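# Push the carton out of the counter-shelf aisle

## Task

Get the carton completely out of the aisle that runs between the counter and the low shelf, disturbing other objects as little as possible. Afterwards open the gripper and pull the robot away from it. The carton must stay out of the aisle on its own, not because the robot holds it, and the robot must not fall or end up leaning.

## Robot and tools

Robot: a Hello Robot Stretch 3 with one arm. It has a two-wheeled base (0.33 m long, 0.34 m wide), a lift that carries the arm up and down a mast, and an arm that reaches out to the robot's right side. The gripper has no forward axis of its own, so to move it forward you drive the base. The base cannot slide sideways. A turn on the spot pivots about the point midway between the drive wheels, 0.05 m behind the front edge. With the arm fully in and the wrist folded, the turning circle has radius 0.28 m. An unfolded, level gripper reaches past that circle.

Frames: the base frame has its origin on the floor between the drive wheels, with x ahead, y to the left and z up. The odometry frame is the base frame where the scene began. hand_pose is reported in the base frame, at the point where the closed fingertips meet. With all wrist joints at 0, that frame's x points up, its y points back along the arm toward the mast, and its z points to the robot's rear.

execute_actions takes "actions", a list holding one action or none; an empty list just reports state and images. An action may contain "base", "joints", or both, and they start together.
- base: exactly one of {"translate_m": d}, a straight drive of d metres from the current spot (positive forward, -1 to 1), or {"rotate_rad": d}, a turn in place of d radians (positive counter-clockwise seen from above, -3.2 to 3.2). Both are offsets, counted from the base position in the latest state report.
- joints: absolute targets by name. lift_m 0 to 1.1 (arm height on the mast); arm_m 0 to 0.52 (extension); wrist_yaw_rad -1.345 to 4.42 (0 along the arm, positive toward the front, 3.0 folded over the base); wrist_pitch_rad -1.57 to 0.451 (0 level, negative tips fingertips down); wrist_roll_rad -2.911 to 2.911 (0 fingers side by side); gripper_m -0.089 to 0.179 (larger is wider; the true tip gap is smaller, by about 0.007 m nearly closed and 0.025 m fully open, and is zero below 0.007); head_pan_rad -3.953 to 1.73 (0 forward, positive left, -1.57 looks along the arm); head_tilt_rad -1.53 to 0.419 (negative looks down). A joint or base left out may keep pushing toward its earlier target.
- contact_limits: only {"arm_m": effort %} from 1 to 100; the arm halts with contact_stop when its effort reaches that level (negative when retracting). Smaller is gentler, but too small stops at once. It also limits holding force until the next action.
- cameras: a list from head_camera, nav_camera, wrist_camera, all; omitted, null or ["all"] gives all, [] gives none.
An unknown key or out-of-range number rejects the whole call with no motion. No action runs past 15 s. If a result reports a stop, later calls in the same reply are skipped.

wait: {"seconds": 0 to 10}; commands nothing and returns the same report as an empty action.
zoom_image: {"camera", "region": [x0, y0, x1, y1]} in pixels of that camera's most recent full image, at most 504 by 504, origin top-left. Image sizes: head_camera 896x504, nav_camera 672x504 (fisheye), wrist_camera 644x364.
finished_scene: {"scene": current scene number}; ends the scene permanently and reports whether the task succeeded, then gives the next task if any. The goal must already hold and keep holding.

Result lines: joint_positions; base_status and joint_status ("done", "off_target" meaning stuck away from target and possibly still pushing, "contact_stop", "time_out", "torque_fault"); on_its_own for uncommanded parts, where "held at" is the held target, not the position; motor_effort in % with the action's peak in brackets (biased and noisy; positive wheel effort pushes forward); lidar_m, 12 distances in 30-degree sectors starting straight ahead and going counter-clockwise (4th left, 7th behind, 10th right), at 0.17 m height, range 0.15 to 12 m, "-" for nothing, blind to clear objects and partly blocked by the robot; wrist_depth_mm and head_depth_mm, 7x7 grids of median depth from the top-left (head image arrives sideways); base_odometry from wheel counts (slip counts as motion), heading -3.142 to 3.142; turned_by_wheels and turned_by_imu since the last report; base_tilt in degrees (forward and right positive, with a fixed offset up to about 4); contact_limits showing current, default and maximum; pictures naming the returned images in order.

Behaviour: after contact_stop, time_out or torque_fault a joint forgets its target and holds where it is, but the arm or lift goes slack after a contact stop until commanded again, and a slack lift may sink or keep pressing. The base, wrist and head never stop on contact. Hard wrist loading for several seconds disables that servo for 10 s. The base moves at up to 0.30 m/s and 1.9 rad/s only when stowed (lift_m under 0.30, arm_m under 0.03, wrist_yaw_rad over 2.54); otherwise 0.10 m/s and 0.63 rad/s. The robot keeps holding the last command while you think, and the world keeps moving; a loose object may occasionally get nudged.

Gripper: to grasp, command gripper_m below the object's width; to let go, command at least 0.02 more than where contact happened. Readings do not confirm a grasp. To re-squeeze, send a new value.

Cautions: fold or unfold the wrist only with lift_m between 0.32 and 0.95, wrist_pitch_rad -0.4 and roll near 0; once folded, lift may go down to 0.25. With yaw below -0.4, keep pitch at -0.5 or lower. Pushing with the arm against something solid while the gripper is above about 0.45 m can tip the robot, more so with higher limits or a repeated push. Do not drive while holding or pushing on something fixed. If the base snags or tilts, reverse the last move in small steps, free the gripper, and lower lift_m to about 0.2 if still tipped. Avoid drops, slams and forceful pushes.

Each tool is called as name([rows], argument=value, ...), one row to a line, values as JSON.

## Session

execute_actions(actions=[])

Scene clock: 0.00 s.
base_odometry: x=+0.000 y=+0.000 heading=+0.000 (m, m, rad; odometry frame)
turned_by_wheels: +0.000 (rad since the last result)
turned_by_imu: +0.000 (rad since the last result)
base_tilt: forward=+1.6 right=-1.6 (deg)
lidar_m: 1.51 1.89 1.39 0.83 0.76 0.75 0.98 1.87 1.23 1.31 1.29 1.69
head_depth_mm: 1808 1831 1829 1810 1784 1707 1152 / 1901 2003 1981 1954 1949 1853 1146 / 1917 2214 2192 2156 2145 2074 1191 / 1940 2442 2442 2396 2361 2328 2140 / 1961 2346 2339 2356 2360 2377 2332 / 1968 2133 2155 2156 2170 2166 2186 / 1933 1964 1969 1976 1976 1989 1998
base_status: not commanded
joint_positions: lift_m=+0.385 arm_m=+0.000 wrist_yaw_rad=+2.838 wrist_pitch_rad=-0.374 wrist_roll_rad=+0.017 gripper_m=+0.037 head_pan_rad=-0.014 head_tilt_rad=+0.014
joint_status: not commanded
motor_effort: left_wheel=+0 right_wheel=+0 lift_m=+36 arm_m=-1 wrist_yaw_rad=-1 wrist_pitch_rad=+5 wrist_roll_rad=+0 gripper_m=-1 head_pan_rad=+0 head_tilt_rad=+2 (%)
hand_pose: x=+0.0474 y=+0.0738 z=+0.4078 quat_wxyz=(+0.236, +0.712, +0.023, +0.661) (m; base frame)
wrist_depth_mm: 671 762 - - - - - / - 800 - - - - - / - 833 - - - - - / - 918 969 987 992 958 905 / - 793 787 786 817 771 765 / 675 - 669 668 609 649 634 / 588 - 564 561 567 554 544
pictures: head_camera (sideways: a quarter turn clockwise sets it upright), nav_camera (sideways: a quarter turn counterclockwise sets it upright), wrist_camera
Images, in order (width x height): head_camera 896x504, nav_camera 672x504, wrist_camera 644x364.

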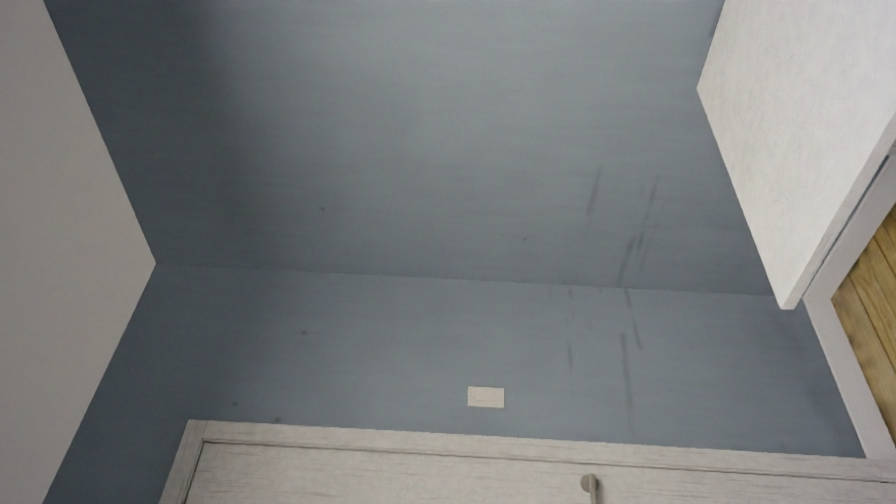

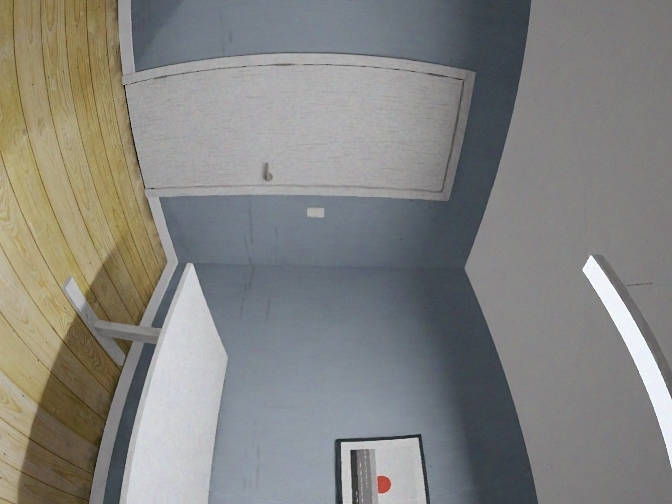

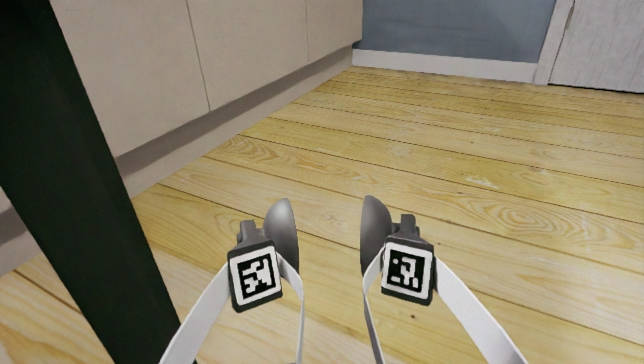

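execute_actions([
  {"joints":{"head_pan_rad":1.6,"head_tilt_rad":-0.7}},
], cameras=["nav_camera"])

execute_actions([
  {"joints":{"head_pan_rad":-2.6,"head_tilt_rad":-0.7}},
], cameras=["nav_camera"])

execute_actions([
  {"joints":{"head_pan_rad":-1.0,"head_tilt_rad":-0.7}},
], cameras=["nav_camera"])

Scene clock: 1.60 s.
base_odometry: x=+0.000 y=+0.000 heading=+0.000 (m, m, rad; odometry frame)
turned_by_wheels: +0.000 (rad since the last result)
turned_by_imu: +0.000 (rad since the last result)
base_tilt: forward=+1.6 right=-1.7 (deg)
lidar_m: 1.51 1.89 1.38 0.83 0.76 0.75 0.98 1.87 1.23 1.30 1.29 1.69
head_depth_mm: 1854 1292 1482 1877 1685 1420 1229 / 2036 1193 1295 1572 1670 1414 1218 / 2246 1108 1154 1369 1619 1402 1213 / 2537 1094 1040 1210 1487 1397 1211 / 2869 1079 942 1081 1276 1392 1206 / 3091 1062 866 980 1136 1343 1211 / 2912 1049 814 899 1027 1189 -
base_status: not commanded
joint_positions: lift_m=+0.385 arm_m=+0.000 wrist_yaw_rad=+2.838 wrist_pitch_rad=-0.374 wrist_roll_rad=+0.017 gripper_m=+0.037 head_pan_rad=+1.593 head_tilt_rad=-0.691
joint_status: all done
motor_effort: left_wheel=+1(0) right_wheel=+0(0) lift_m=+36(35) arm_m=-1(1) wrist_yaw_rad=+0(1) wrist_pitch_rad=+5(5) wrist_roll_rad=+0(0) gripper_m=+0(0) head_pan_rad=+3(30) head_tilt_rad=-7(52) (%)
hand_pose: x=+0.0474 y=+0.0738 z=+0.4078 quat_wxyz=(+0.236, +0.712, +0.023, +0.661) (m; base frame)
wrist_depth_mm: 652 780 - - - - - / - 803 - - - - - / - 827 - - - - - / - 929 963 980 952 949 932 / - 783 811 775 810 782 745 / 666 - 661 670 622 650 639 / 574 - 578 564 549 559 546
pictures: nav_camera (sideways: a quarter turn counterclockwise sets it upright)
Images, in order (width x height): nav_camera 672x504.

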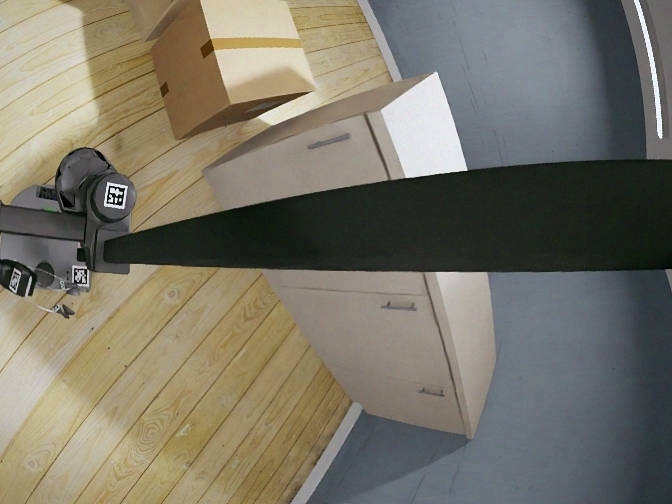

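Scene clock: 4.03 s.
base_odometry: x=+0.000 y=+0.000 heading=+0.000 (m, m, rad; odometry frame)
turned_by_wheels: +0.000 (rad since the last result)
turned_by_imu: +0.000 (rad since the last result)
base_tilt: forward=+1.6 right=-1.7 (deg)
lidar_m: 1.50 1.89 1.39 0.83 0.76 0.75 0.98 1.86 1.22 1.30 1.29 1.69
head_depth_mm: 1732 1864 1987 1891 1688 1419 1219 / 1699 1907 2126 2064 1669 1410 1224 / 1668 1865 2110 2061 1669 1405 1216 / 1642 1837 2084 2042 1656 1402 1209 / 1612 1820 2060 2021 1652 1390 1203 / 1598 1772 2005 2016 1641 1381 1199 / 1567 1755 1974 2000 1629 1384 1192
base_status: not commanded
joint_positions: lift_m=+0.385 arm_m=+0.000 wrist_yaw_rad=+2.838 wrist_pitch_rad=-0.374 wrist_roll_rad=+0.017 gripper_m=+0.037 head_pan_rad=-2.593 head_tilt_rad=-0.691
joint_status: all done
motor_effort: left_wheel=+0(1) right_wheel=+0(0) lift_m=+35(35) arm_m=-1(1) wrist_yaw_rad=+0(1) wrist_pitch_rad=+5(4) wrist_roll_rad=+0(0) gripper_m=+0(1) head_pan_rad=-2(30) head_tilt_rad=-6(9) (%)
hand_pose: x=+0.0474 y=+0.0738 z=+0.4078 quat_wxyz=(+0.236, +0.712, +0.023, +0.661) (m; base frame)
wrist_depth_mm: 648 778 - - - - - / - 819 - - - - - / - 844 - - - - - / - 914 982 950 906 937 898 / - 802 823 761 808 760 748 / 664 - 664 653 621 639 642 / 568 - 581 561 562 552 550
pictures: nav_camera (sideways: a quarter turn counterclockwise sets it upright)
Images, in order (width x height): nav_camera 672x504.

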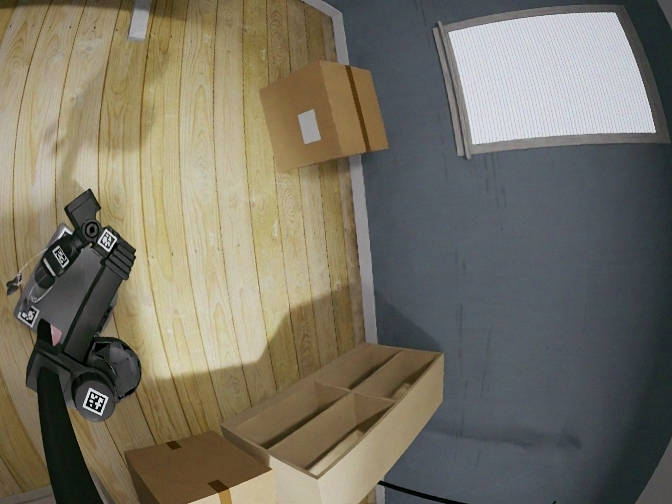

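Scene clock: 5.37 s.
base_odometry: x=+0.000 y=+0.000 heading=+0.000 (m, m, rad; odometry frame)
turned_by_wheels: +0.000 (rad since the last result)
turned_by_imu: +0.000 (rad since the last result)
base_tilt: forward=+1.6 right=-1.7 (deg)
lidar_m: 1.50 1.89 1.38 0.83 0.76 0.75 0.98 1.86 1.23 1.30 1.29 1.69
head_depth_mm: 1546 1723 1933 2095 1690 1417 1228 / 1511 1694 1186 2076 1685 1411 1222 / 1490 1593 1175 1921 1631 1402 1210 / 1472 1568 1166 2007 1658 1399 1217 / 1451 1542 1153 1957 1637 1393 1207 / 1437 1526 1140 1936 1630 1397 1198 / 1411 1501 1128 1932 1631 1378 1192
base_status: not commanded
joint_positions: lift_m=+0.385 arm_m=+0.000 wrist_yaw_rad=+2.838 wrist_pitch_rad=-0.374 wrist_roll_rad=+0.017 gripper_m=+0.037 head_pan_rad=-1.007 head_tilt_rad=-0.691
joint_status: all done
motor_effort: left_wheel=+0(0) right_wheel=+0(1) lift_m=+36(35) arm_m=-1(1) wrist_yaw_rad=+0(0) wrist_pitch_rad=+4(5) wrist_roll_rad=+0(0) gripper_m=+0(0) head_pan_rad=+3(31) head_tilt_rad=-6(5) (%)
hand_pose: x=+0.0474 y=+0.0738 z=+0.4078 quat_wxyz=(+0.236, +0.712, +0.023, +0.661) (m; base frame)
wrist_depth_mm: 666 790 - - - - - / - 816 - - - - - / - 842 - - - - - / - 931 961 944 932 940 924 / - 808 793 790 812 764 772 / 660 - 681 662 614 641 634 / 586 - 565 555 542 568 543
pictures: nav_camera (sideways: a quarter turn counterclockwise sets it upright)
Images, in order (width x height): nav_camera 672x504.

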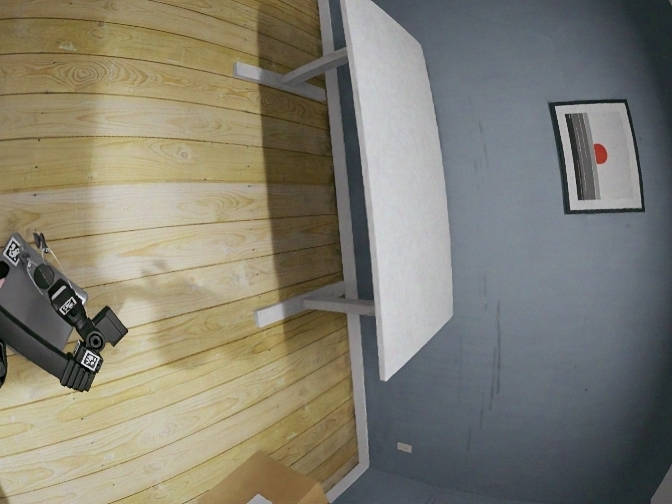

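execute_actions([
  {"base":{"rotate_rad":2.6},"joints":{"head_pan_rad":0,"head_tilt_rad":-0.7}},
], cameras=["nav_camera","head_camera"])

Scene clock: 10.60 s.
base_odometry: x=+0.000 y=+0.000 heading=+2.600 (m, m, rad; odometry frame)
turned_by_wheels: +2.600 (rad since the last result)
turned_by_imu: +2.592 (rad since the last result)
base_tilt: forward=+1.6 right=-1.6 (deg)
lidar_m: 0.75 0.96 1.86 1.23 1.29 1.29 1.69 1.50 1.88 1.44 0.84 0.73
head_depth_mm: 2595 2858 2590 996 947 1092 1225 / 2663 2961 2691 2012 1570 1315 1218 / 2735 3050 2664 1373 1185 1347 1216 / 2810 3095 2646 1366 1175 1320 1208 / 2914 2622 2618 1357 1226 1373 1206 / 3008 2696 1459 1331 1369 1383 1202 / 2911 3090 1347 1252 1516 1373 1189
base_status: done
joint_positions: lift_m=+0.385 arm_m=+0.000 wrist_yaw_rad=+2.838 wrist_pitch_rad=-0.374 wrist_roll_rad=+0.017 gripper_m=+0.037 head_pan_rad=-0.007 head_tilt_rad=-0.691
joint_status: all done
motor_effort: left_wheel=-1(7) right_wheel=+1(4) lift_m=+34(35) arm_m=-1(1) wrist_yaw_rad=+1(1) wrist_pitch_rad=+5(5) wrist_roll_rad=+0(0) gripper_m=+0(0) head_pan_rad=+3(32) head_tilt_rad=-5(4) (%)
hand_pose: x=+0.0474 y=+0.0738 z=+0.4078 quat_wxyz=(+0.236, +0.712, +0.023, +0.661) (m; base frame)
wrist_depth_mm: - - - - - - - / - - - - - - - / - - - - - - - / - - 962 945 972 929 876 / - 794 799 782 796 778 754 / 680 - 668 655 606 631 635 / 594 - 575 562 559 559 549
pictures: head_camera (sideways: a quarter turn clockwise sets it upright), nav_camera (sideways: a quarter turn counterclockwise sets it upright)
Images, in order (width x height): head_camera 896x504, nav_camera 672x504.

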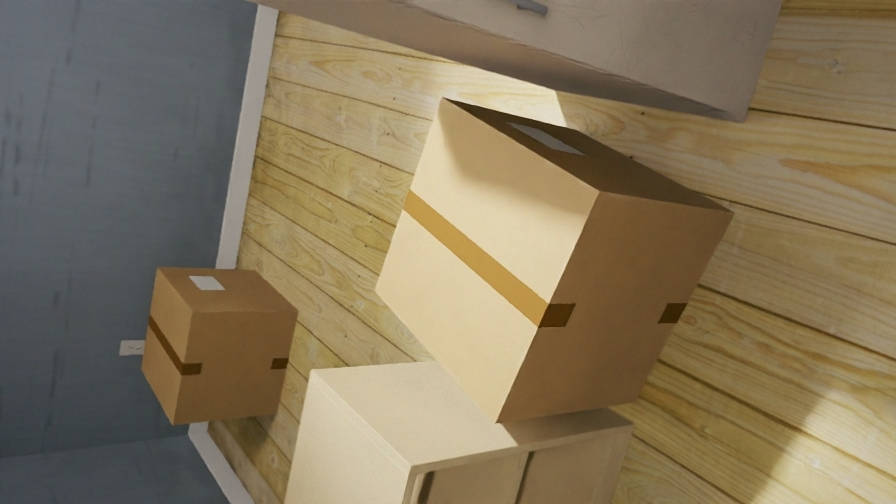

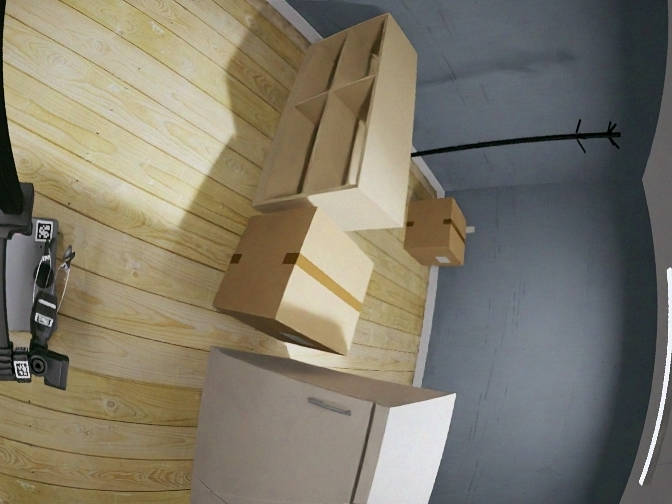

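execute_actions([
  {"base":{"rotate_rad":1.27},"joints":{"lift_m":0.25}},
], cameras=[])

execute_actions([
  {"base":{"translate_m":0.25}},
], cameras=[])

execute_actions([
  {"base":{"rotate_rad":-1.57}},
], cameras=["nav_camera","head_camera"])

Scene clock: 13.63 s.
base_odometry: x=+0.000 y=+0.000 heading=-2.413 (m, m, rad; odometry frame)
turned_by_wheels: +1.270 (rad since the last result)
turned_by_imu: +1.262 (rad since the last result)
base_tilt: forward=+1.6 right=-1.7 (deg)
lidar_m: 1.86 1.23 1.77 1.29 1.50 1.98 1.89 1.07 0.76 0.73 0.78 1.45
head_depth_mm: 1615 1800 2027 2093 1687 1423 1224 / 1600 1798 2038 2074 1683 1418 1226 / 1610 1794 2025 2049 1670 1401 1219 / 1612 1800 2020 2027 1662 1396 1210 / 1611 1791 2027 2029 1640 1390 1204 / 1610 1793 2044 1956 1632 1376 1197 / 1602 1793 1721 1463 1584 1370 1198
base_status: done
joint_positions: lift_m=+0.251 arm_m=+0.000 wrist_yaw_rad=+2.838 wrist_pitch_rad=-0.374 wrist_roll_rad=+0.017 gripper_m=+0.037 head_pan_rad=-0.007 head_tilt_rad=-0.691
joint_status: all done
motor_effort: left_wheel=-1(10) right_wheel=+1(5) lift_m=+16(31) arm_m=-1(1) wrist_yaw_rad=+0(0) wrist_pitch_rad=+5(5) wrist_roll_rad=+0(0) gripper_m=+0(1) head_pan_rad=+3(3) head_tilt_rad=-5(6) (%)
hand_pose: x=+0.0473 y=+0.0737 z=+0.2733 quat_wxyz=(+0.236, +0.712, +0.023, +0.661) (m; base frame)
wrist_depth_mm: - - - - - - 943 / - - - - - - - / - 967 974 936 953 916 896 / - 745 742 708 699 694 692 / - 588 598 575 596 572 568 / 509 - - 484 464 480 472 / 445 - - 426 411 419 404
pictures: none
No camera images: the call's "cameras" was empty. Leave "cameras" out to get every camera's image.

Scene clock: 16.30 s.
base_odometry: x=-0.187 y=-0.166 heading=-2.413 (m, m, rad; odometry frame)
turned_by_wheels: +0.000 (rad since the last result)
turned_by_imu: +0.002 (rad since the last result)
base_tilt: forward=+1.6 right=-1.7 (deg)
lidar_m: 1.61 0.99 1.15 1.25 1.67 1.69 2.14 1.06 0.79 0.75 0.83 1.24
head_depth_mm: 1390 1543 1755 1939 1684 1422 1228 / 1389 1553 1746 1928 1676 1411 1218 / 1384 1543 1740 1942 1669 1404 1214 / 1384 1540 1751 1939 1662 1396 1206 / 1383 1550 1763 1933 1647 1397 1200 / 1389 1545 1755 1938 1639 1385 1194 / 1383 1551 1730 1432 1375 1375 1188
base_status: done
joint_positions: lift_m=+0.251 arm_m=+0.000 wrist_yaw_rad=+2.838 wrist_pitch_rad=-0.374 wrist_roll_rad=+0.017 gripper_m=+0.037 head_pan_rad=-0.007 head_tilt_rad=-0.692
joint_status: not commanded
motor_effort: left_wheel=-2(9) right_wheel=+1(5) lift_m=+17(17) arm_m=-1(2) wrist_yaw_rad=-2(1) wrist_pitch_rad=+5(5) wrist_roll_rad=+0(0) gripper_m=+0(0) head_pan_rad=+3(3) head_tilt_rad=-5(6) (%)
hand_pose: x=+0.0473 y=+0.0737 z=+0.2732 quat_wxyz=(+0.236, +0.712, +0.023, +0.661) (m; base frame)
wrist_depth_mm: - - - - - 948 802 / - - - - - - 807 / - 984 967 920 930 924 832 / - 713 730 719 710 681 682 / - 589 623 576 597 562 564 / 494 - - 477 447 478 469 / 439 - - 414 414 414 406
pictures: none
No camera images: the call's "cameras" was empty. Leave "cameras" out to get every camera's image.

Scene clock: 18.50 s.
base_odometry: x=-0.187 y=-0.166 heading=+2.300 (m, m, rad; odometry frame)
turned_by_wheels: -1.570 (rad since the last result)
turned_by_imu: -1.558 (rad since the last result)
base_tilt: forward=+1.6 right=-1.6 (deg)
lidar_m: 0.75 0.83 1.24 1.61 1.07 1.77 1.26 1.67 2.22 2.14 1.04 0.80
head_depth_mm: 2674 1185 1014 987 1036 1238 1225 / 2704 2991 2474 1439 1397 1351 1219 / 2690 2967 2668 1419 1174 1339 1217 / 2678 2983 2630 1363 1143 1306 1211 / 2715 3022 2600 1355 1170 1328 1201 / 2685 2940 2577 1487 1188 1336 1194 / 2731 2534 2489 1157 1263 1349 1192
base_status: done
joint_positions: lift_m=+0.251 arm_m=+0.000 wrist_yaw_rad=+2.838 wrist_pitch_rad=-0.374 wrist_roll_rad=+0.017 gripper_m=+0.037 head_pan_rad=-0.007 head_tilt_rad=-0.692
joint_status: not commanded
motor_effort: left_wheel=+2(14) right_wheel=-1(5) lift_m=+17(16) arm_m=-2(2) wrist_yaw_rad=+0(0) wrist_pitch_rad=+5(5) wrist_roll_rad=+0(0) gripper_m=+0(0) head_pan_rad=+3(3) head_tilt_rad=-6(5) (%)
hand_pose: x=+0.0473 y=+0.0737 z=+0.2732 quat_wxyz=(+0.236, +0.712, +0.023, +0.661) (m; base frame)
wrist_depth_mm: - - - - - - - / - - - - - - - / - 983 962 954 911 881 776 / - 744 737 703 682 676 687 / - 595 606 585 585 570 555 / 505 - - 485 449 471 477 / 449 - - 416 416 410 408
pictures: head_camera (sideways: a quarter turn clockwise sets it upright), nav_camera (sideways: a quarter turn counterclockwise sets it upright)
Images, in order (width x height): head_camera 896x504, nav_camera 672x504.

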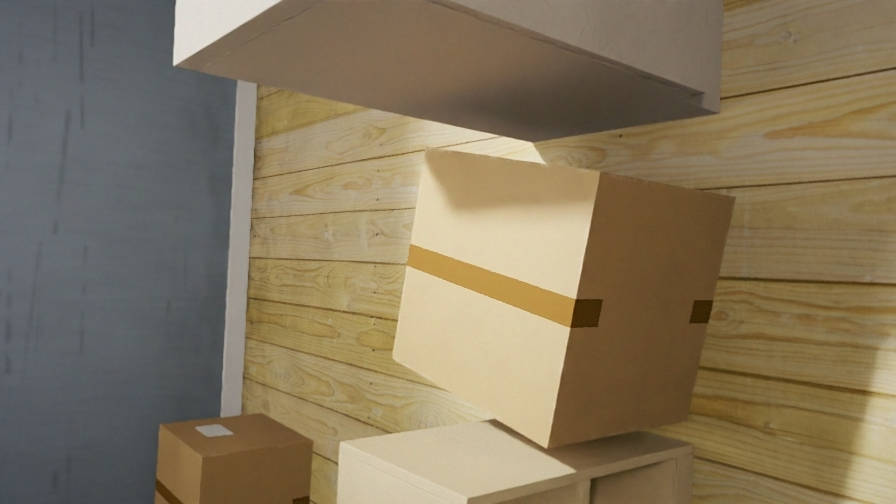

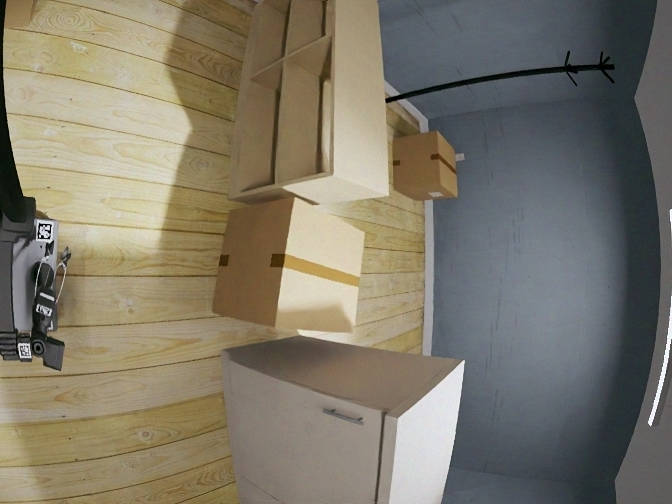

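execute_actions([
  {"base":{"rotate_rad":0.18}},
], cameras=[])

execute_actions([
  {"base":{"translate_m":0.55}},
], cameras=[])

execute_actions([
  {"base":{"rotate_rad":-0.18},"joints":{"head_tilt_rad":-1.0,"lift_m":0.32}},
], cameras=["nav_camera"])

execute_actions([
  {"base":{"translate_m":0.5}},
], cameras=["nav_camera"])

Scene clock: 20.13 s.
base_odometry: x=-0.187 y=-0.166 heading=+2.480 (m, m, rad; odometry frame)
turned_by_wheels: +0.180 (rad since the last result)
turned_by_imu: +0.179 (rad since the last result)
base_tilt: forward=+1.6 right=-1.7 (deg)
lidar_m: 0.76 1.25 1.62 0.99 1.00 1.71 1.25 1.67 2.16 1.78 0.89 0.76
head_depth_mm: 2599 2880 2706 2016 1490 1334 1225 / 2637 2921 2712 1392 1133 1322 1219 / 2676 2966 2662 1377 1149 1276 1217 / 2767 3072 2618 1372 1175 1337 1213 / 2801 2635 2593 1387 1230 1359 1202 / 2853 2591 2584 1138 1306 1380 1199 / 2857 3116 1336 1329 1453 1372 1193
base_status: done
joint_positions: lift_m=+0.251 arm_m=+0.000 wrist_yaw_rad=+2.838 wrist_pitch_rad=-0.374 wrist_roll_rad=+0.017 gripper_m=+0.037 head_pan_rad=-0.007 head_tilt_rad=-0.692
joint_status: not commanded
motor_effort: left_wheel=-1(10) right_wheel=+1(5) lift_m=+17(16) arm_m=-2(2) wrist_yaw_rad=+0(0) wrist_pitch_rad=+5(4) wrist_roll_rad=+0(0) gripper_m=+0(0) head_pan_rad=+3(3) head_tilt_rad=-5(5) (%)
hand_pose: x=+0.0473 y=+0.0737 z=+0.2732 quat_wxyz=(+0.236, +0.712, +0.023, +0.661) (m; base frame)
wrist_depth_mm: 788 - - - - - - / - - - - - - - / - 943 941 966 933 913 817 / - 726 730 714 707 702 680 / - 597 602 583 578 566 566 / 508 - - 490 455 472 478 / 444 - - 422 415 416 411
pictures: none
No camera images: the call's "cameras" was empty. Leave "cameras" out to get every camera's image.

Scene clock: 23.63 s.
base_odometry: x=-0.620 y=+0.172 heading=+2.480 (m, m, rad; odometry frame)
turned_by_wheels: +0.000 (rad since the last result)
turned_by_imu: +0.004 (rad since the last result)
base_tilt: forward=+1.6 right=-1.6 (deg)
lidar_m: 0.24 0.29 0.89 1.53 1.22 1.36 1.80 2.15 2.26 0.46 0.26 0.24
head_depth_mm: 2133 2356 2549 2088 1693 956 823 / 2166 2419 2579 2055 1681 948 817 / 2205 2447 2600 2057 1667 943 816 / 2257 2511 2648 2042 1658 940 814 / 2284 2441 2295 2009 1654 1248 808 / 2353 2479 2140 1996 887 902 868 / 2378 2607 2257 1993 854 737 721
base_status: done
joint_positions: lift_m=+0.251 arm_m=+0.000 wrist_yaw_rad=+2.838 wrist_pitch_rad=-0.374 wrist_roll_rad=+0.017 gripper_m=+0.037 head_pan_rad=-0.007 head_tilt_rad=-0.692
joint_status: not commanded
motor_effort: left_wheel=-1(9) right_wheel=+0(5) lift_m=+16(16) arm_m=-2(2) wrist_yaw_rad=+0(0) wrist_pitch_rad=+5(4) wrist_roll_rad=+0(0) gripper_m=+0(0) head_pan_rad=+2(3) head_tilt_rad=-5(5) (%)
hand_pose: x=+0.0473 y=+0.0737 z=+0.2732 quat_wxyz=(+0.236, +0.712, +0.023, +0.661) (m; base frame)
wrist_depth_mm: - - - - 866 368 300 / - - - - 919 934 279 / - 968 963 963 762 374 278 / - 748 725 703 646 402 276 / - 596 609 585 552 436 278 / 506 - - 492 458 431 277 / 447 - - 418 419 395 277
pictures: none
No camera images: the call's "cameras" was empty. Leave "cameras" out to get every camera's image.

Scene clock: 25.10 s.
base_odometry: x=-0.620 y=+0.172 heading=+2.300 (m, m, rad; odometry frame)
turned_by_wheels: -0.180 (rad since the last result)
turned_by_imu: -0.179 (rad since the last result)
base_tilt: forward=+1.6 right=-1.6 (deg)
lidar_m: 0.24 0.26 0.37 1.48 1.30 1.22 1.80 2.15 2.33 0.74 0.29 0.24
head_depth_mm: 2376 2081 1786 1201 1115 1145 1127 / 2382 2060 1764 1036 920 835 1108 / 2353 2057 1771 1031 914 846 1106 / 2345 2043 1760 1025 909 854 1113 / 2348 2044 1734 1022 905 861 1125 / 2341 2018 1741 1519 918 963 1113 / 1860 1973 1733 837 863 1033 1106
base_status: done
joint_positions: lift_m=+0.319 arm_m=+0.000 wrist_yaw_rad=+2.838 wrist_pitch_rad=-0.374 wrist_roll_rad=+0.017 gripper_m=+0.037 head_pan_rad=-0.007 head_tilt_rad=-0.987
joint_status: all done
motor_effort: left_wheel=+2(11) right_wheel=-1(4) lift_m=+51(53) arm_m=-2(2) wrist_yaw_rad=+1(1) wrist_pitch_rad=+5(5) wrist_roll_rad=+0(0) gripper_m=+0(1) head_pan_rad=+3(3) head_tilt_rad=-8(39) (%)
hand_pose: x=+0.0473 y=+0.0737 z=+0.3419 quat_wxyz=(+0.236, +0.712, +0.023, +0.661) (m; base frame)
wrist_depth_mm: - - - 852 673 334 239 / - - - 950 483 350 235 / - - - 972 835 332 238 / - 886 854 813 653 344 242 / - 711 718 684 481 354 246 / 593 - 570 570 528 362 253 / 515 - 502 494 491 346 259
pictures: nav_camera (sideways: a quarter turn counterclockwise sets it upright)
Images, in order (width x height): nav_camera 672x504.

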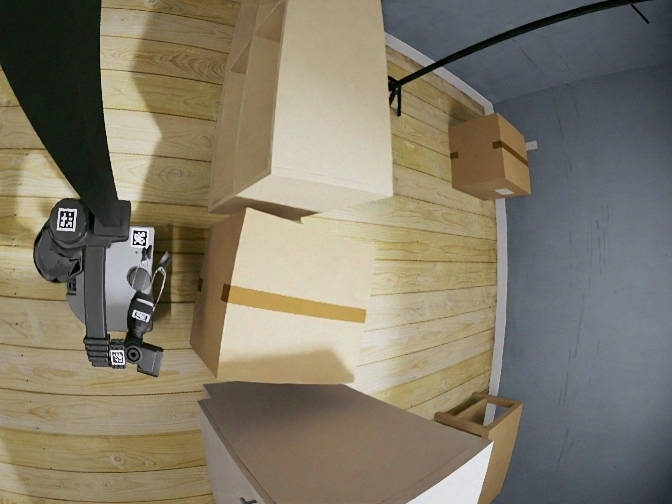

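Scene clock: 31.07 s.
base_odometry: x=-0.953 y=+0.544 heading=+2.300 (m, m, rad; odometry frame)
turned_by_wheels: +0.000 (rad since the last result)
turned_by_imu: -0.292 (rad since the last result)
base_tilt: forward=+1.5 right=-1.6 (deg)
lidar_m: - - 0.15 0.19 0.28 1.51 1.59 2.14 2.43 0.19 0.15 -
head_depth_mm: 1651 1929 1776 796 845 924 981 / 2045 2011 1764 1546 932 823 750 / 2255 2052 1746 1541 912 822 749 / 2209 2029 1753 1536 909 818 745 / 2141 2024 1741 1524 904 817 742 / 2085 2009 1738 1522 899 813 742 / 2026 1992 1728 1509 1344 1154 739
base_status: translate_m off_target (by the wheels' count: +0.4997 of +0.5000)
joint_positions: lift_m=+0.319 arm_m=+0.001 wrist_yaw_rad=+2.995 wrist_pitch_rad=-0.374 wrist_roll_rad=+0.018 gripper_m=+0.037 head_pan_rad=-0.006 head_tilt_rad=-0.990
joint_status: not commanded
on_its_own: wrist_yaw_rad is held at +2.979, not at its first target +2.838, by its stall guard, which is not easing now; left_wheel is at rest, and its effort (+45) is outside its rest range (-18 to +18); right_wheel is at rest, and its effort (+22) is outside its rest range (-18 to +18)
motor_effort: left_wheel=+45(62) right_wheel=+22(34) lift_m=+50(51) arm_m=-2(2) wrist_yaw_rad=-11(46) wrist_pitch_rad=+5(5) wrist_roll_rad=+0(0) gripper_m=+4(18) head_pan_rad=+3(3) head_tilt_rad=-6(9) (%)
hand_pose: x=+0.0123 y=+0.0817 z=+0.3420 quat_wxyz=(+0.183, +0.708, +0.079, +0.677) (m; base frame)
wrist_depth_mm: - - 292 322 211 201 194 / - - 313 342 143 116 114 / - - 338 369 138 89 81 / 867 310 369 404 145 87 65 / 705 668 - 452 132 89 63 / 583 567 - 506 156 91 64 / 507 504 - 515 169 87 65
pictures: nav_camera (sideways: a quarter turn counterclockwise sets it upright)
Images, in order (width x height): nav_camera 672x504.

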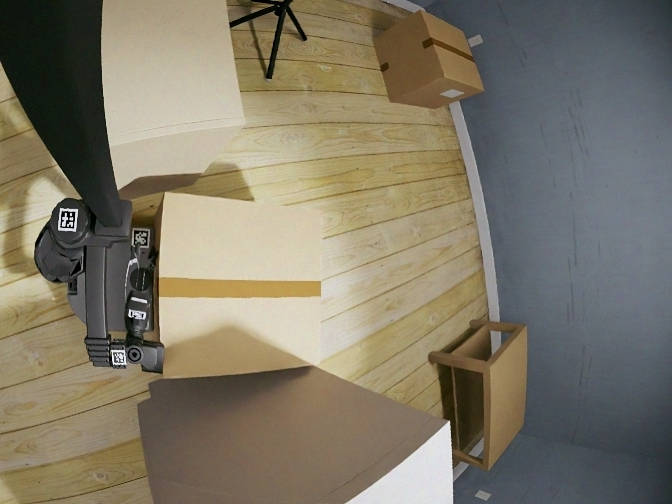

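execute_actions([
  {"base":{"translate_m":-0.12},"joints":{"wrist_yaw_rad":3.1}},
], cameras=[])

execute_actions([
  {"base":{"rotate_rad":0.4}},
], cameras=["nav_camera"])

execute_actions([
  {"base":{"translate_m":0.3}},
], cameras=["nav_camera"])

Scene clock: 33.77 s.
base_odometry: x=-0.873 y=+0.455 heading=+2.300 (m, m, rad; odometry frame)
turned_by_wheels: +0.000 (rad since the last result)
turned_by_imu: -0.001 (rad since the last result)
base_tilt: forward=+1.6 right=-1.6 (deg)
lidar_m: 0.17 0.17 0.24 0.25 0.85 1.40 1.50 2.03 2.34 0.43 0.24 0.17
head_depth_mm: 1697 1988 847 856 927 1013 1096 / 2114 2004 1770 1027 934 826 1097 / 2326 2062 1763 1031 910 822 1080 / 2270 2049 1748 1022 908 818 1093 / 2217 2019 1734 1016 908 815 1085 / 2197 2012 1724 1035 904 813 1081 / 2149 2000 1722 1514 1341 1010 1066
base_status: done
joint_positions: lift_m=+0.319 arm_m=+0.001 wrist_yaw_rad=+3.099 wrist_pitch_rad=-0.374 wrist_roll_rad=+0.018 gripper_m=+0.037 head_pan_rad=-0.006 head_tilt_rad=-0.990
joint_status: all done
motor_effort: left_wheel=+1(38) right_wheel=-1(20) lift_m=+50(49) arm_m=-2(2) wrist_yaw_rad=+2(12) wrist_pitch_rad=+5(5) wrist_roll_rad=+0(0) gripper_m=+1(5) head_pan_rad=+2(2) head_tilt_rad=-7(6) (%)
hand_pose: x=-0.0114 y=+0.0840 z=+0.3420 quat_wxyz=(+0.148, +0.703, +0.116, +0.686) (m; base frame)
wrist_depth_mm: - - 619 276 304 343 225 / - - 366 298 332 364 215 / - - 882 325 364 394 219 / 912 885 - 353 406 322 219 / 717 671 - 392 462 328 223 / 591 590 - 450 531 332 225 / 510 518 - - 490 314 230
pictures: none
No camera images: the call's "cameras" was empty. Leave "cameras" out to get every camera's image.

Scene clock: 35.37 s.
base_odometry: x=-0.873 y=+0.455 heading=+2.700 (m, m, rad; odometry frame)
turned_by_wheels: +0.400 (rad since the last result)
turned_by_imu: +0.398 (rad since the last result)
base_tilt: forward=+1.6 right=-1.6 (deg)
lidar_m: 0.17 0.21 0.25 0.25 1.49 1.40 2.03 2.34 2.29 0.28 0.18 0.17
head_depth_mm: 2138 2068 1769 1548 923 830 764 / 2189 2068 1764 1549 916 826 771 / 2203 2062 1772 1030 916 821 895 / 2225 2036 1753 1497 910 820 1085 / 2216 2036 1735 1526 937 838 1113 / 1801 1924 1733 1512 1354 1090 1095 / 1677 1861 1709 1511 737 799 891
base_status: done
joint_positions: lift_m=+0.319 arm_m=+0.001 wrist_yaw_rad=+3.099 wrist_pitch_rad=-0.374 wrist_roll_rad=+0.018 gripper_m=+0.037 head_pan_rad=-0.006 head_tilt_rad=-0.990
joint_status: not commanded
motor_effort: left_wheel=-1(7) right_wheel=+1(4) lift_m=+49(50) arm_m=-2(1) wrist_yaw_rad=+1(0) wrist_pitch_rad=+5(5) wrist_roll_rad=+0(0) gripper_m=+0(0) head_pan_rad=+2(3) head_tilt_rad=-6(6) (%)
hand_pose: x=-0.0114 y=+0.0840 z=+0.3420 quat_wxyz=(+0.148, +0.703, +0.116, +0.686) (m; base frame)
wrist_depth_mm: - - - - 265 261 261 / - - - - 290 282 281 / - - - - 312 306 304 / 901 871 - 840 336 337 333 / 701 703 - 681 371 373 370 / 599 585 - 574 442 414 407 / 497 521 - - 472 469 312
pictures: nav_camera (sideways: a quarter turn counterclockwise sets it upright)
Images, in order (width x height): nav_camera 672x504.

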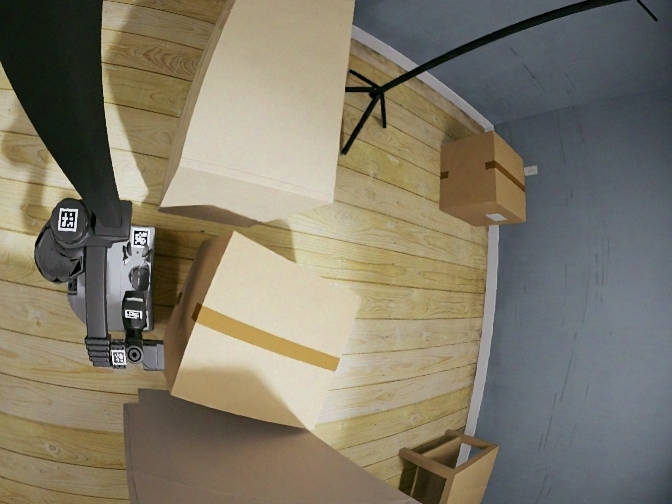

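Scene clock: 39.30 s.
base_odometry: x=-1.144 y=+0.583 heading=+2.700 (m, m, rad; odometry frame)
turned_by_wheels: +0.000 (rad since the last result)
turned_by_imu: -0.433 (rad since the last result)
base_tilt: forward=+1.6 right=-1.6 (deg)
lidar_m: - - 0.15 0.19 0.27 0.30 1.58 2.23 2.51 0.19 0.15 -
head_depth_mm: 1647 1882 1778 1557 864 866 774 / 1982 1966 1769 1543 918 826 752 / 2210 2045 1756 1539 915 822 748 / 2129 2046 1743 1531 908 819 746 / 2069 2012 1749 1523 906 817 744 / 2009 2003 1728 1512 918 814 740 / 1928 1999 1717 1517 1348 1210 1079
base_status: translate_m off_target (by the wheels' count: +0.2997 of +0.3000)
joint_positions: lift_m=+0.319 arm_m=+0.001 wrist_yaw_rad=+3.099 wrist_pitch_rad=-0.374 wrist_roll_rad=+0.018 gripper_m=+0.037 head_pan_rad=-0.006 head_tilt_rad=-0.991
joint_status: not commanded
on_its_own: left_wheel is at rest, and its effort (+50) is outside its rest range (-18 to +18); right_wheel is at rest, and its effort (+19) is outside its rest range (-18 to +18)
motor_effort: left_wheel=+50(64) right_wheel=+19(34) lift_m=+49(50) arm_m=-2(2) wrist_yaw_rad=+2(0) wrist_pitch_rad=+4(5) wrist_roll_rad=+0(0) gripper_m=+0(0) head_pan_rad=+3(3) head_tilt_rad=-6(6) (%)
hand_pose: x=-0.0115 y=+0.0840 z=+0.3420 quat_wxyz=(+0.148, +0.703, +0.116, +0.686) (m; base frame)
wrist_depth_mm: 231 240 277 304 322 203 195 / 243 260 301 326 204 127 114 / 260 277 322 357 209 115 85 / 277 301 - 384 216 117 80 / 298 325 - 426 180 119 81 / 540 355 - 481 297 120 82 / 501 383 - - 214 114 83
pictures: nav_camera (sideways: a quarter turn counterclockwise sets it upright)
Images, in order (width x height): nav_camera 672x504.

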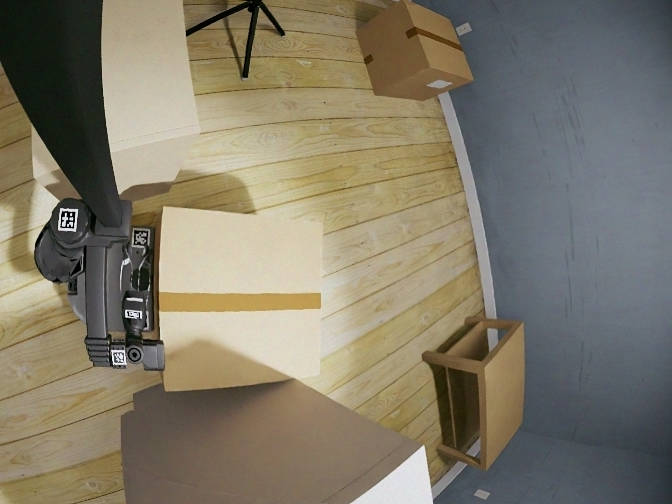

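execute_actions([
  {"base":{"translate_m":0.4}},
], cameras=["nav_camera"])

Scene clock: 44.70 s.
base_odometry: x=-1.506 y=+0.753 heading=+2.701 (m, m, rad; odometry frame)
turned_by_wheels: +0.001 (rad since the last result)
turned_by_imu: -0.001 (rad since the last result)
base_tilt: forward=+1.6 right=-1.6 (deg)
lidar_m: - - 0.15 0.19 0.27 0.30 1.58 2.23 2.50 0.19 0.15 -
head_depth_mm: 1647 1881 1784 1539 864 867 773 / 1974 1965 1768 1544 919 828 750 / 2204 2053 1758 1530 913 824 748 / 2141 2033 1740 1530 906 817 747 / 2066 2030 1729 1526 908 817 745 / 2009 2028 1729 1512 918 816 741 / 1937 1999 1720 1512 1342 1211 1079
base_status: translate_m off_target (by the wheels' count: +0.3997 of +0.4000)
joint_positions: lift_m=+0.319 arm_m=+0.001 wrist_yaw_rad=+3.099 wrist_pitch_rad=-0.374 wrist_roll_rad=+0.018 gripper_m=+0.037 head_pan_rad=-0.006 head_tilt_rad=-0.991
joint_status: not commanded
on_its_own: left_wheel is at rest, and its effort (+60) is outside its rest range (-18 to +18); right_wheel is at rest, and its effort (+21) is outside its rest range (-18 to +18)
motor_effort: left_wheel=+60(63) right_wheel=+21(22) lift_m=+50(50) arm_m=-2(2) wrist_yaw_rad=+0(0) wrist_pitch_rad=+5(5) wrist_roll_rad=+0(0) gripper_m=+0(0) head_pan_rad=+2(2) head_tilt_rad=-6(6) (%)
hand_pose: x=-0.0115 y=+0.0840 z=+0.3420 quat_wxyz=(+0.148, +0.703, +0.116, +0.686) (m; base frame)
wrist_depth_mm: 230 241 279 301 322 202 194 / 242 259 301 326 204 127 115 / 258 277 327 349 211 115 86 / 277 304 - 388 215 117 80 / 299 326 - 423 179 119 81 / 555 352 - 482 294 120 82 / 510 389 - - 212 114 83
pictures: nav_camera (sideways: a quarter turn counterclockwise sets it upright)
Images, in order (width x height): nav_camera 672x504.

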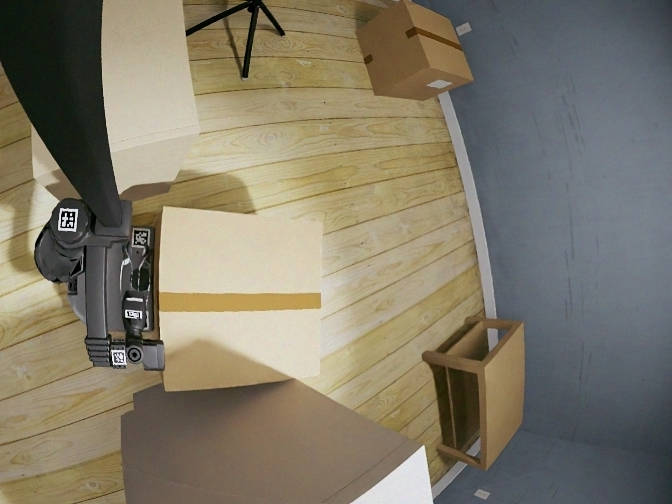

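execute_actions([
  {"base":{"rotate_rad":0.35}},
], cameras=["nav_camera"])

execute_actions([
  {"base":{"translate_m":0.2}},
], cameras=["nav_camera"])

Scene clock: 46.47 s.
base_odometry: x=-1.506 y=+0.753 heading=+3.050 (m, m, rad; odometry frame)
turned_by_wheels: +0.349 (rad since the last result)
turned_by_imu: +0.179 (rad since the last result)
base_tilt: forward=+1.6 right=-1.7 (deg)
lidar_m: - - 0.15 0.26 0.26 1.55 1.87 2.49 0.45 0.18 0.15 -
head_depth_mm: 2105 2032 1773 1554 924 829 763 / 2115 2054 1769 1545 919 824 752 / 2079 2049 1753 1539 913 823 747 / 2055 2036 1749 1531 906 821 756 / 2038 2037 1731 1529 906 814 763 / 2025 2012 1730 1522 1349 839 772 / 1983 1995 1719 1514 1344 1211 1051
base_status: rotate_rad off_target (by the wheels' count: +0.3491 of +0.3500)
joint_positions: lift_m=+0.319 arm_m=+0.001 wrist_yaw_rad=+3.099 wrist_pitch_rad=-0.374 wrist_roll_rad=+0.018 gripper_m=+0.037 head_pan_rad=-0.006 head_tilt_rad=-0.991
joint_status: not commanded
on_its_own: right_wheel is at rest, and its effort (+25) is outside its rest range (-18 to +18)
motor_effort: left_wheel=-1(49) right_wheel=+25(26) lift_m=+49(50) arm_m=-2(2) wrist_yaw_rad=+1(1) wrist_pitch_rad=+4(5) wrist_roll_rad=+0(0) gripper_m=+1(1) head_pan_rad=+3(3) head_tilt_rad=-6(6) (%)
hand_pose: x=-0.0115 y=+0.0840 z=+0.3420 quat_wxyz=(+0.148, +0.703, +0.116, +0.686) (m; base frame)
wrist_depth_mm: - 250 271 281 300 313 195 / - 266 295 306 324 208 133 / - 291 315 334 355 206 125 / 897 327 - 361 395 203 125 / 711 644 - 398 439 199 124 / 582 584 - 447 502 197 123 / 500 509 - - 476 180 122
pictures: nav_camera (sideways: a quarter turn counterclockwise sets it upright)
Images, in order (width x height): nav_camera 672x504.

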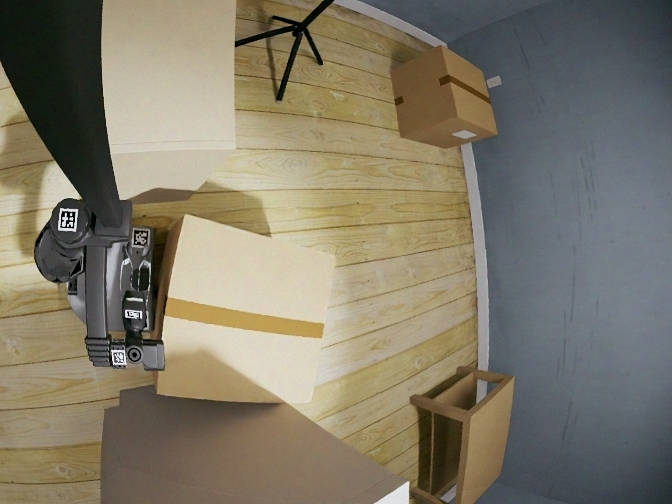

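Scene clock: 49.40 s.
base_odometry: x=-1.705 y=+0.772 heading=+3.050 (m, m, rad; odometry frame)
turned_by_wheels: +0.000 (rad since the last result)
turned_by_imu: -0.222 (rad since the last result)
base_tilt: forward=+1.6 right=-1.7 (deg)
lidar_m: - - 0.15 0.19 0.28 0.30 1.64 2.29 0.50 0.19 0.15 -
head_depth_mm: 1614 1879 1774 1552 880 851 775 / 1737 1911 1770 1546 919 827 752 / 2088 2034 1760 1536 913 821 749 / 2090 2031 1751 1529 911 818 746 / 2025 2015 1738 1524 908 816 745 / 1964 2015 1727 1520 917 815 741 / 1884 1998 1726 1515 1346 1215 1078
base_status: translate_m off_target (by the wheels' count: +0.1997 of +0.2000)
joint_positions: lift_m=+0.319 arm_m=+0.001 wrist_yaw_rad=+3.099 wrist_pitch_rad=-0.374 wrist_roll_rad=+0.018 gripper_m=+0.037 head_pan_rad=-0.006 head_tilt_rad=-0.991
joint_status: not commanded
on_its_own: left_wheel is at rest, and its effort (+51) is outside its rest range (-18 to +18); right_wheel is at rest, and its effort (+19) is outside its rest range (-18 to +18)
motor_effort: left_wheel=+51(64) right_wheel=+19(26) lift_m=+50(50) arm_m=-2(2) wrist_yaw_rad=+0(0) wrist_pitch_rad=+5(5) wrist_roll_rad=+0(0) gripper_m=+0(1) head_pan_rad=+3(2) head_tilt_rad=-6(7) (%)
hand_pose: x=-0.0115 y=+0.0840 z=+0.3420 quat_wxyz=(+0.148, +0.703, +0.116, +0.686) (m; base frame)
wrist_depth_mm: 230 245 288 317 - 202 195 / 246 264 316 339 204 127 114 / 261 281 334 369 212 115 86 / 276 306 - 400 217 117 80 / 298 326 - 446 179 119 81 / 315 356 - 505 291 121 82 / 346 380 - - 212 114 83
pictures: nav_camera (sideways: a quarter turn counterclockwise sets it upright)
Images, in order (width x height): nav_camera 672x504.

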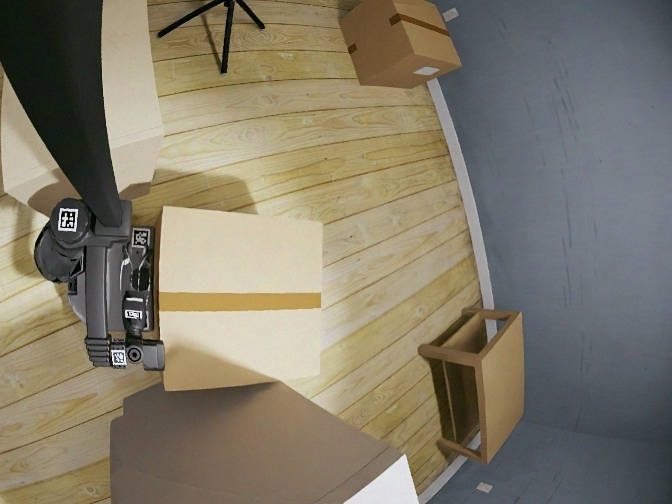

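execute_actions([
  {"base":{"rotate_rad":0.4}},
], cameras=[])

execute_actions([
  {"base":{"translate_m":0.15}},
], cameras=[])

execute_actions([
  {"base":{"rotate_rad":0.4}},
], cameras=[])

execute_actions([
  {"base":{"translate_m":0.15}},
], cameras=["nav_camera"])

Scene clock: 51.33 s.
base_odometry: x=-1.705 y=+0.772 heading=-2.834 (m, m, rad; odometry frame)
turned_by_wheels: +0.399 (rad since the last result)
turned_by_imu: +0.204 (rad since the last result)
base_tilt: forward=+1.5 right=-1.7 (deg)
lidar_m: - - 0.15 0.27 0.27 0.33 1.86 2.55 0.45 0.18 0.15 -
head_depth_mm: 2041 2030 1776 1555 922 832 755 / 2065 2070 1759 1553 918 827 751 / 2044 2054 1754 1541 912 823 748 / 2009 2034 1746 1525 910 820 758 / 1975 2024 1740 1524 908 818 765 / 1965 2018 1725 1514 1354 839 797 / 1934 2007 1711 1510 1340 1216 1102
base_status: rotate_rad off_target (by the wheels' count: +0.3991 of +0.4000)
joint_positions: lift_m=+0.319 arm_m=+0.001 wrist_yaw_rad=+3.099 wrist_pitch_rad=-0.374 wrist_roll_rad=+0.018 gripper_m=+0.037 head_pan_rad=-0.006 head_tilt_rad=-0.991
joint_status: not commanded
on_its_own: right_wheel is at rest, and its effort (+25) is outside its rest range (-18 to +18)
motor_effort: left_wheel=-1(41) right_wheel=+25(26) lift_m=+50(50) arm_m=-2(2) wrist_yaw_rad=+0(0) wrist_pitch_rad=+5(5) wrist_roll_rad=+0(0) gripper_m=+0(1) head_pan_rad=+3(2) head_tilt_rad=-6(6) (%)
hand_pose: x=-0.0115 y=+0.0840 z=+0.3420 quat_wxyz=(+0.148, +0.703, +0.116, +0.686) (m; base frame)
wrist_depth_mm: 244 251 276 289 311 - 192 / 261 271 295 310 339 - 136 / 280 294 320 340 374 224 134 / 305 317 - 369 599 221 133 / 666 341 - 407 665 217 132 / 589 383 - 466 537 213 130 / 513 436 - - 493 192 129
pictures: none
No camera images: the call's "cameras" was empty. Leave "cameras" out to get every camera's image.

Scene clock: 53.77 s.
base_odometry: x=-1.847 y=+0.726 heading=-2.833 (m, m, rad; odometry frame)
turned_by_wheels: +0.000 (rad since the last result)
turned_by_imu: -0.237 (rad since the last result)
base_tilt: forward=+1.6 right=-1.6 (deg)
lidar_m: - - 0.15 0.19 0.29 0.30 1.68 2.33 0.50 0.19 0.15 -
head_depth_mm: 1602 1883 1778 1545 1375 836 782 / 1637 1868 1758 1553 918 826 751 / 2033 1990 1747 1537 916 822 748 / 2071 2038 1751 1529 909 817 745 / 2013 2026 1730 1525 907 816 744 / 1914 2015 1722 1516 916 812 741 / 1864 1989 1722 1510 1341 1219 1078
base_status: translate_m off_target (by the wheels' count: +0.1497 of +0.1500)
joint_positions: lift_m=+0.319 arm_m=+0.001 wrist_yaw_rad=+3.099 wrist_pitch_rad=-0.374 wrist_roll_rad=+0.018 gripper_m=+0.037 head_pan_rad=-0.006 head_tilt_rad=-0.991
joint_status: not commanded
on_its_own: left_wheel is at rest, and its effort (+50) is outside its rest range (-18 to +18); right_wheel is at rest, and its effort (+20) is outside its rest range (-18 to +18)
motor_effort: left_wheel=+50(65) right_wheel=+20(25) lift_m=+50(49) arm_m=-2(2) wrist_yaw_rad=+1(1) wrist_pitch_rad=+5(5) wrist_roll_rad=+0(0) gripper_m=+0(1) head_pan_rad=+2(2) head_tilt_rad=-6(6) (%)
hand_pose: x=-0.0116 y=+0.0840 z=+0.3420 quat_wxyz=(+0.148, +0.703, +0.116, +0.686) (m; base frame)
wrist_depth_mm: 235 247 297 - - 203 195 / 248 266 320 - 205 128 114 / 260 284 342 - 210 115 85 / 278 311 - 846 216 117 80 / 301 336 - 663 180 119 81 / 320 360 - 551 294 120 82 / 342 385 - - 214 115 83
pictures: none
No camera images: the call's "cameras" was empty. Leave "cameras" out to get every camera's image.

Scene clock: 55.50 s.
base_odometry: x=-1.847 y=+0.726 heading=-2.434 (m, m, rad; odometry frame)
turned_by_wheels: +0.399 (rad since the last result)
turned_by_imu: +0.204 (rad since the last result)
base_tilt: forward=+1.5 right=-1.6 (deg)
lidar_m: - - 0.15 0.27 0.27 0.33 1.81 2.58 0.45 0.18 0.15 -
head_depth_mm: 2004 1990 1770 1565 923 832 763 / 2037 2077 1764 1539 917 826 751 / 2007 2042 1756 1537 914 822 750 / 1977 2034 1757 1525 909 821 756 / 1945 2036 1738 1529 904 815 764 / 1916 2019 1724 1513 1355 839 799 / 1888 2001 1720 1514 1347 1215 1109
base_status: rotate_rad off_target (by the wheels' count: +0.3991 of +0.4000)
joint_positions: lift_m=+0.319 arm_m=+0.001 wrist_yaw_rad=+3.099 wrist_pitch_rad=-0.374 wrist_roll_rad=+0.018 gripper_m=+0.037 head_pan_rad=-0.006 head_tilt_rad=-0.991
joint_status: not commanded
on_its_own: right_wheel is at rest, and its effort (+24) is outside its rest range (-18 to +18)
motor_effort: left_wheel=-1(40) right_wheel=+24(26) lift_m=+50(49) arm_m=-2(2) wrist_yaw_rad=+1(1) wrist_pitch_rad=+5(5) wrist_roll_rad=+0(0) gripper_m=+0(1) head_pan_rad=+3(2) head_tilt_rad=-6(6) (%)
hand_pose: x=-0.0116 y=+0.0840 z=+0.3420 quat_wxyz=(+0.148, +0.703, +0.116, +0.686) (m; base frame)
wrist_depth_mm: 245 255 280 295 - - 195 / 260 275 304 320 - - 136 / 277 295 322 345 - 225 135 / 298 320 - 381 819 221 134 / 324 345 - 419 708 219 132 / 359 386 - 483 523 212 131 / 494 415 - - 482 192 129
pictures: none
No camera images: the call's "cameras" was empty. Leave "cameras" out to get every camera's image.

Scene clock: 57.93 s.
base_odometry: x=-1.961 y=+0.629 heading=-2.434 (m, m, rad; odometry frame)
turned_by_wheels: +0.000 (rad since the last result)
turned_by_imu: -0.242 (rad since the last result)
base_tilt: forward=+1.6 right=-1.6 (deg)
lidar_m: - - 0.15 0.19 0.30 0.31 1.72 2.38 0.50 0.19 0.15 -
head_depth_mm: 1600 1878 1792 1551 1379 817 785 / 1597 1767 1769 1547 916 825 751 / 1870 1953 1757 1546 914 822 750 / 2075 2040 1750 1537 909 819 746 / 1972 2035 1737 1527 904 817 742 / 1897 2015 1735 1517 916 814 742 / 1820 1961 1717 1510 1343 1212 1067
base_status: translate_m off_target (by the wheels' count: +0.1497 of +0.1500)
joint_positions: lift_m=+0.319 arm_m=+0.001 wrist_yaw_rad=+3.099 wrist_pitch_rad=-0.374 wrist_roll_rad=+0.018 gripper_m=+0.037 head_pan_rad=-0.006 head_tilt_rad=-0.991
joint_status: not commanded
on_its_own: left_wheel is at rest, and its effort (+48) is outside its rest range (-18 to +18); right_wheel is at rest, and its effort (+21) is outside its rest range (-18 to +18)
motor_effort: left_wheel=+48(65) right_wheel=+21(26) lift_m=+49(50) arm_m=-2(2) wrist_yaw_rad=+0(1) wrist_pitch_rad=+5(5) wrist_roll_rad=+0(0) gripper_m=+1(1) head_pan_rad=+2(2) head_tilt_rad=-6(6) (%)
hand_pose: x=-0.0116 y=+0.0840 z=+0.3420 quat_wxyz=(+0.148, +0.703, +0.116, +0.686) (m; base frame)
wrist_depth_mm: 238 255 - - - 202 195 / 253 275 - - 205 128 114 / 267 294 - - 211 115 86 / 284 316 - 836 216 117 80 / 301 340 - 704 179 119 81 / 324 368 - 570 294 120 82 / 347 401 - - 213 115 83
pictures: nav_camera (sideways: a quarter turn counterclockwise sets it upright)
Images, in order (width x height): nav_camera 672x504.

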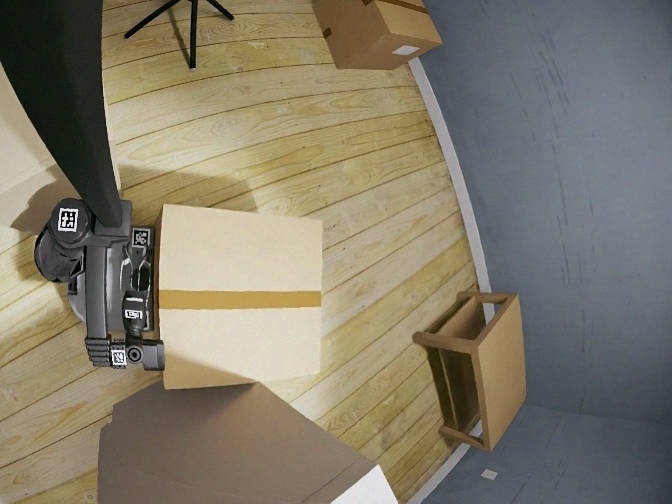

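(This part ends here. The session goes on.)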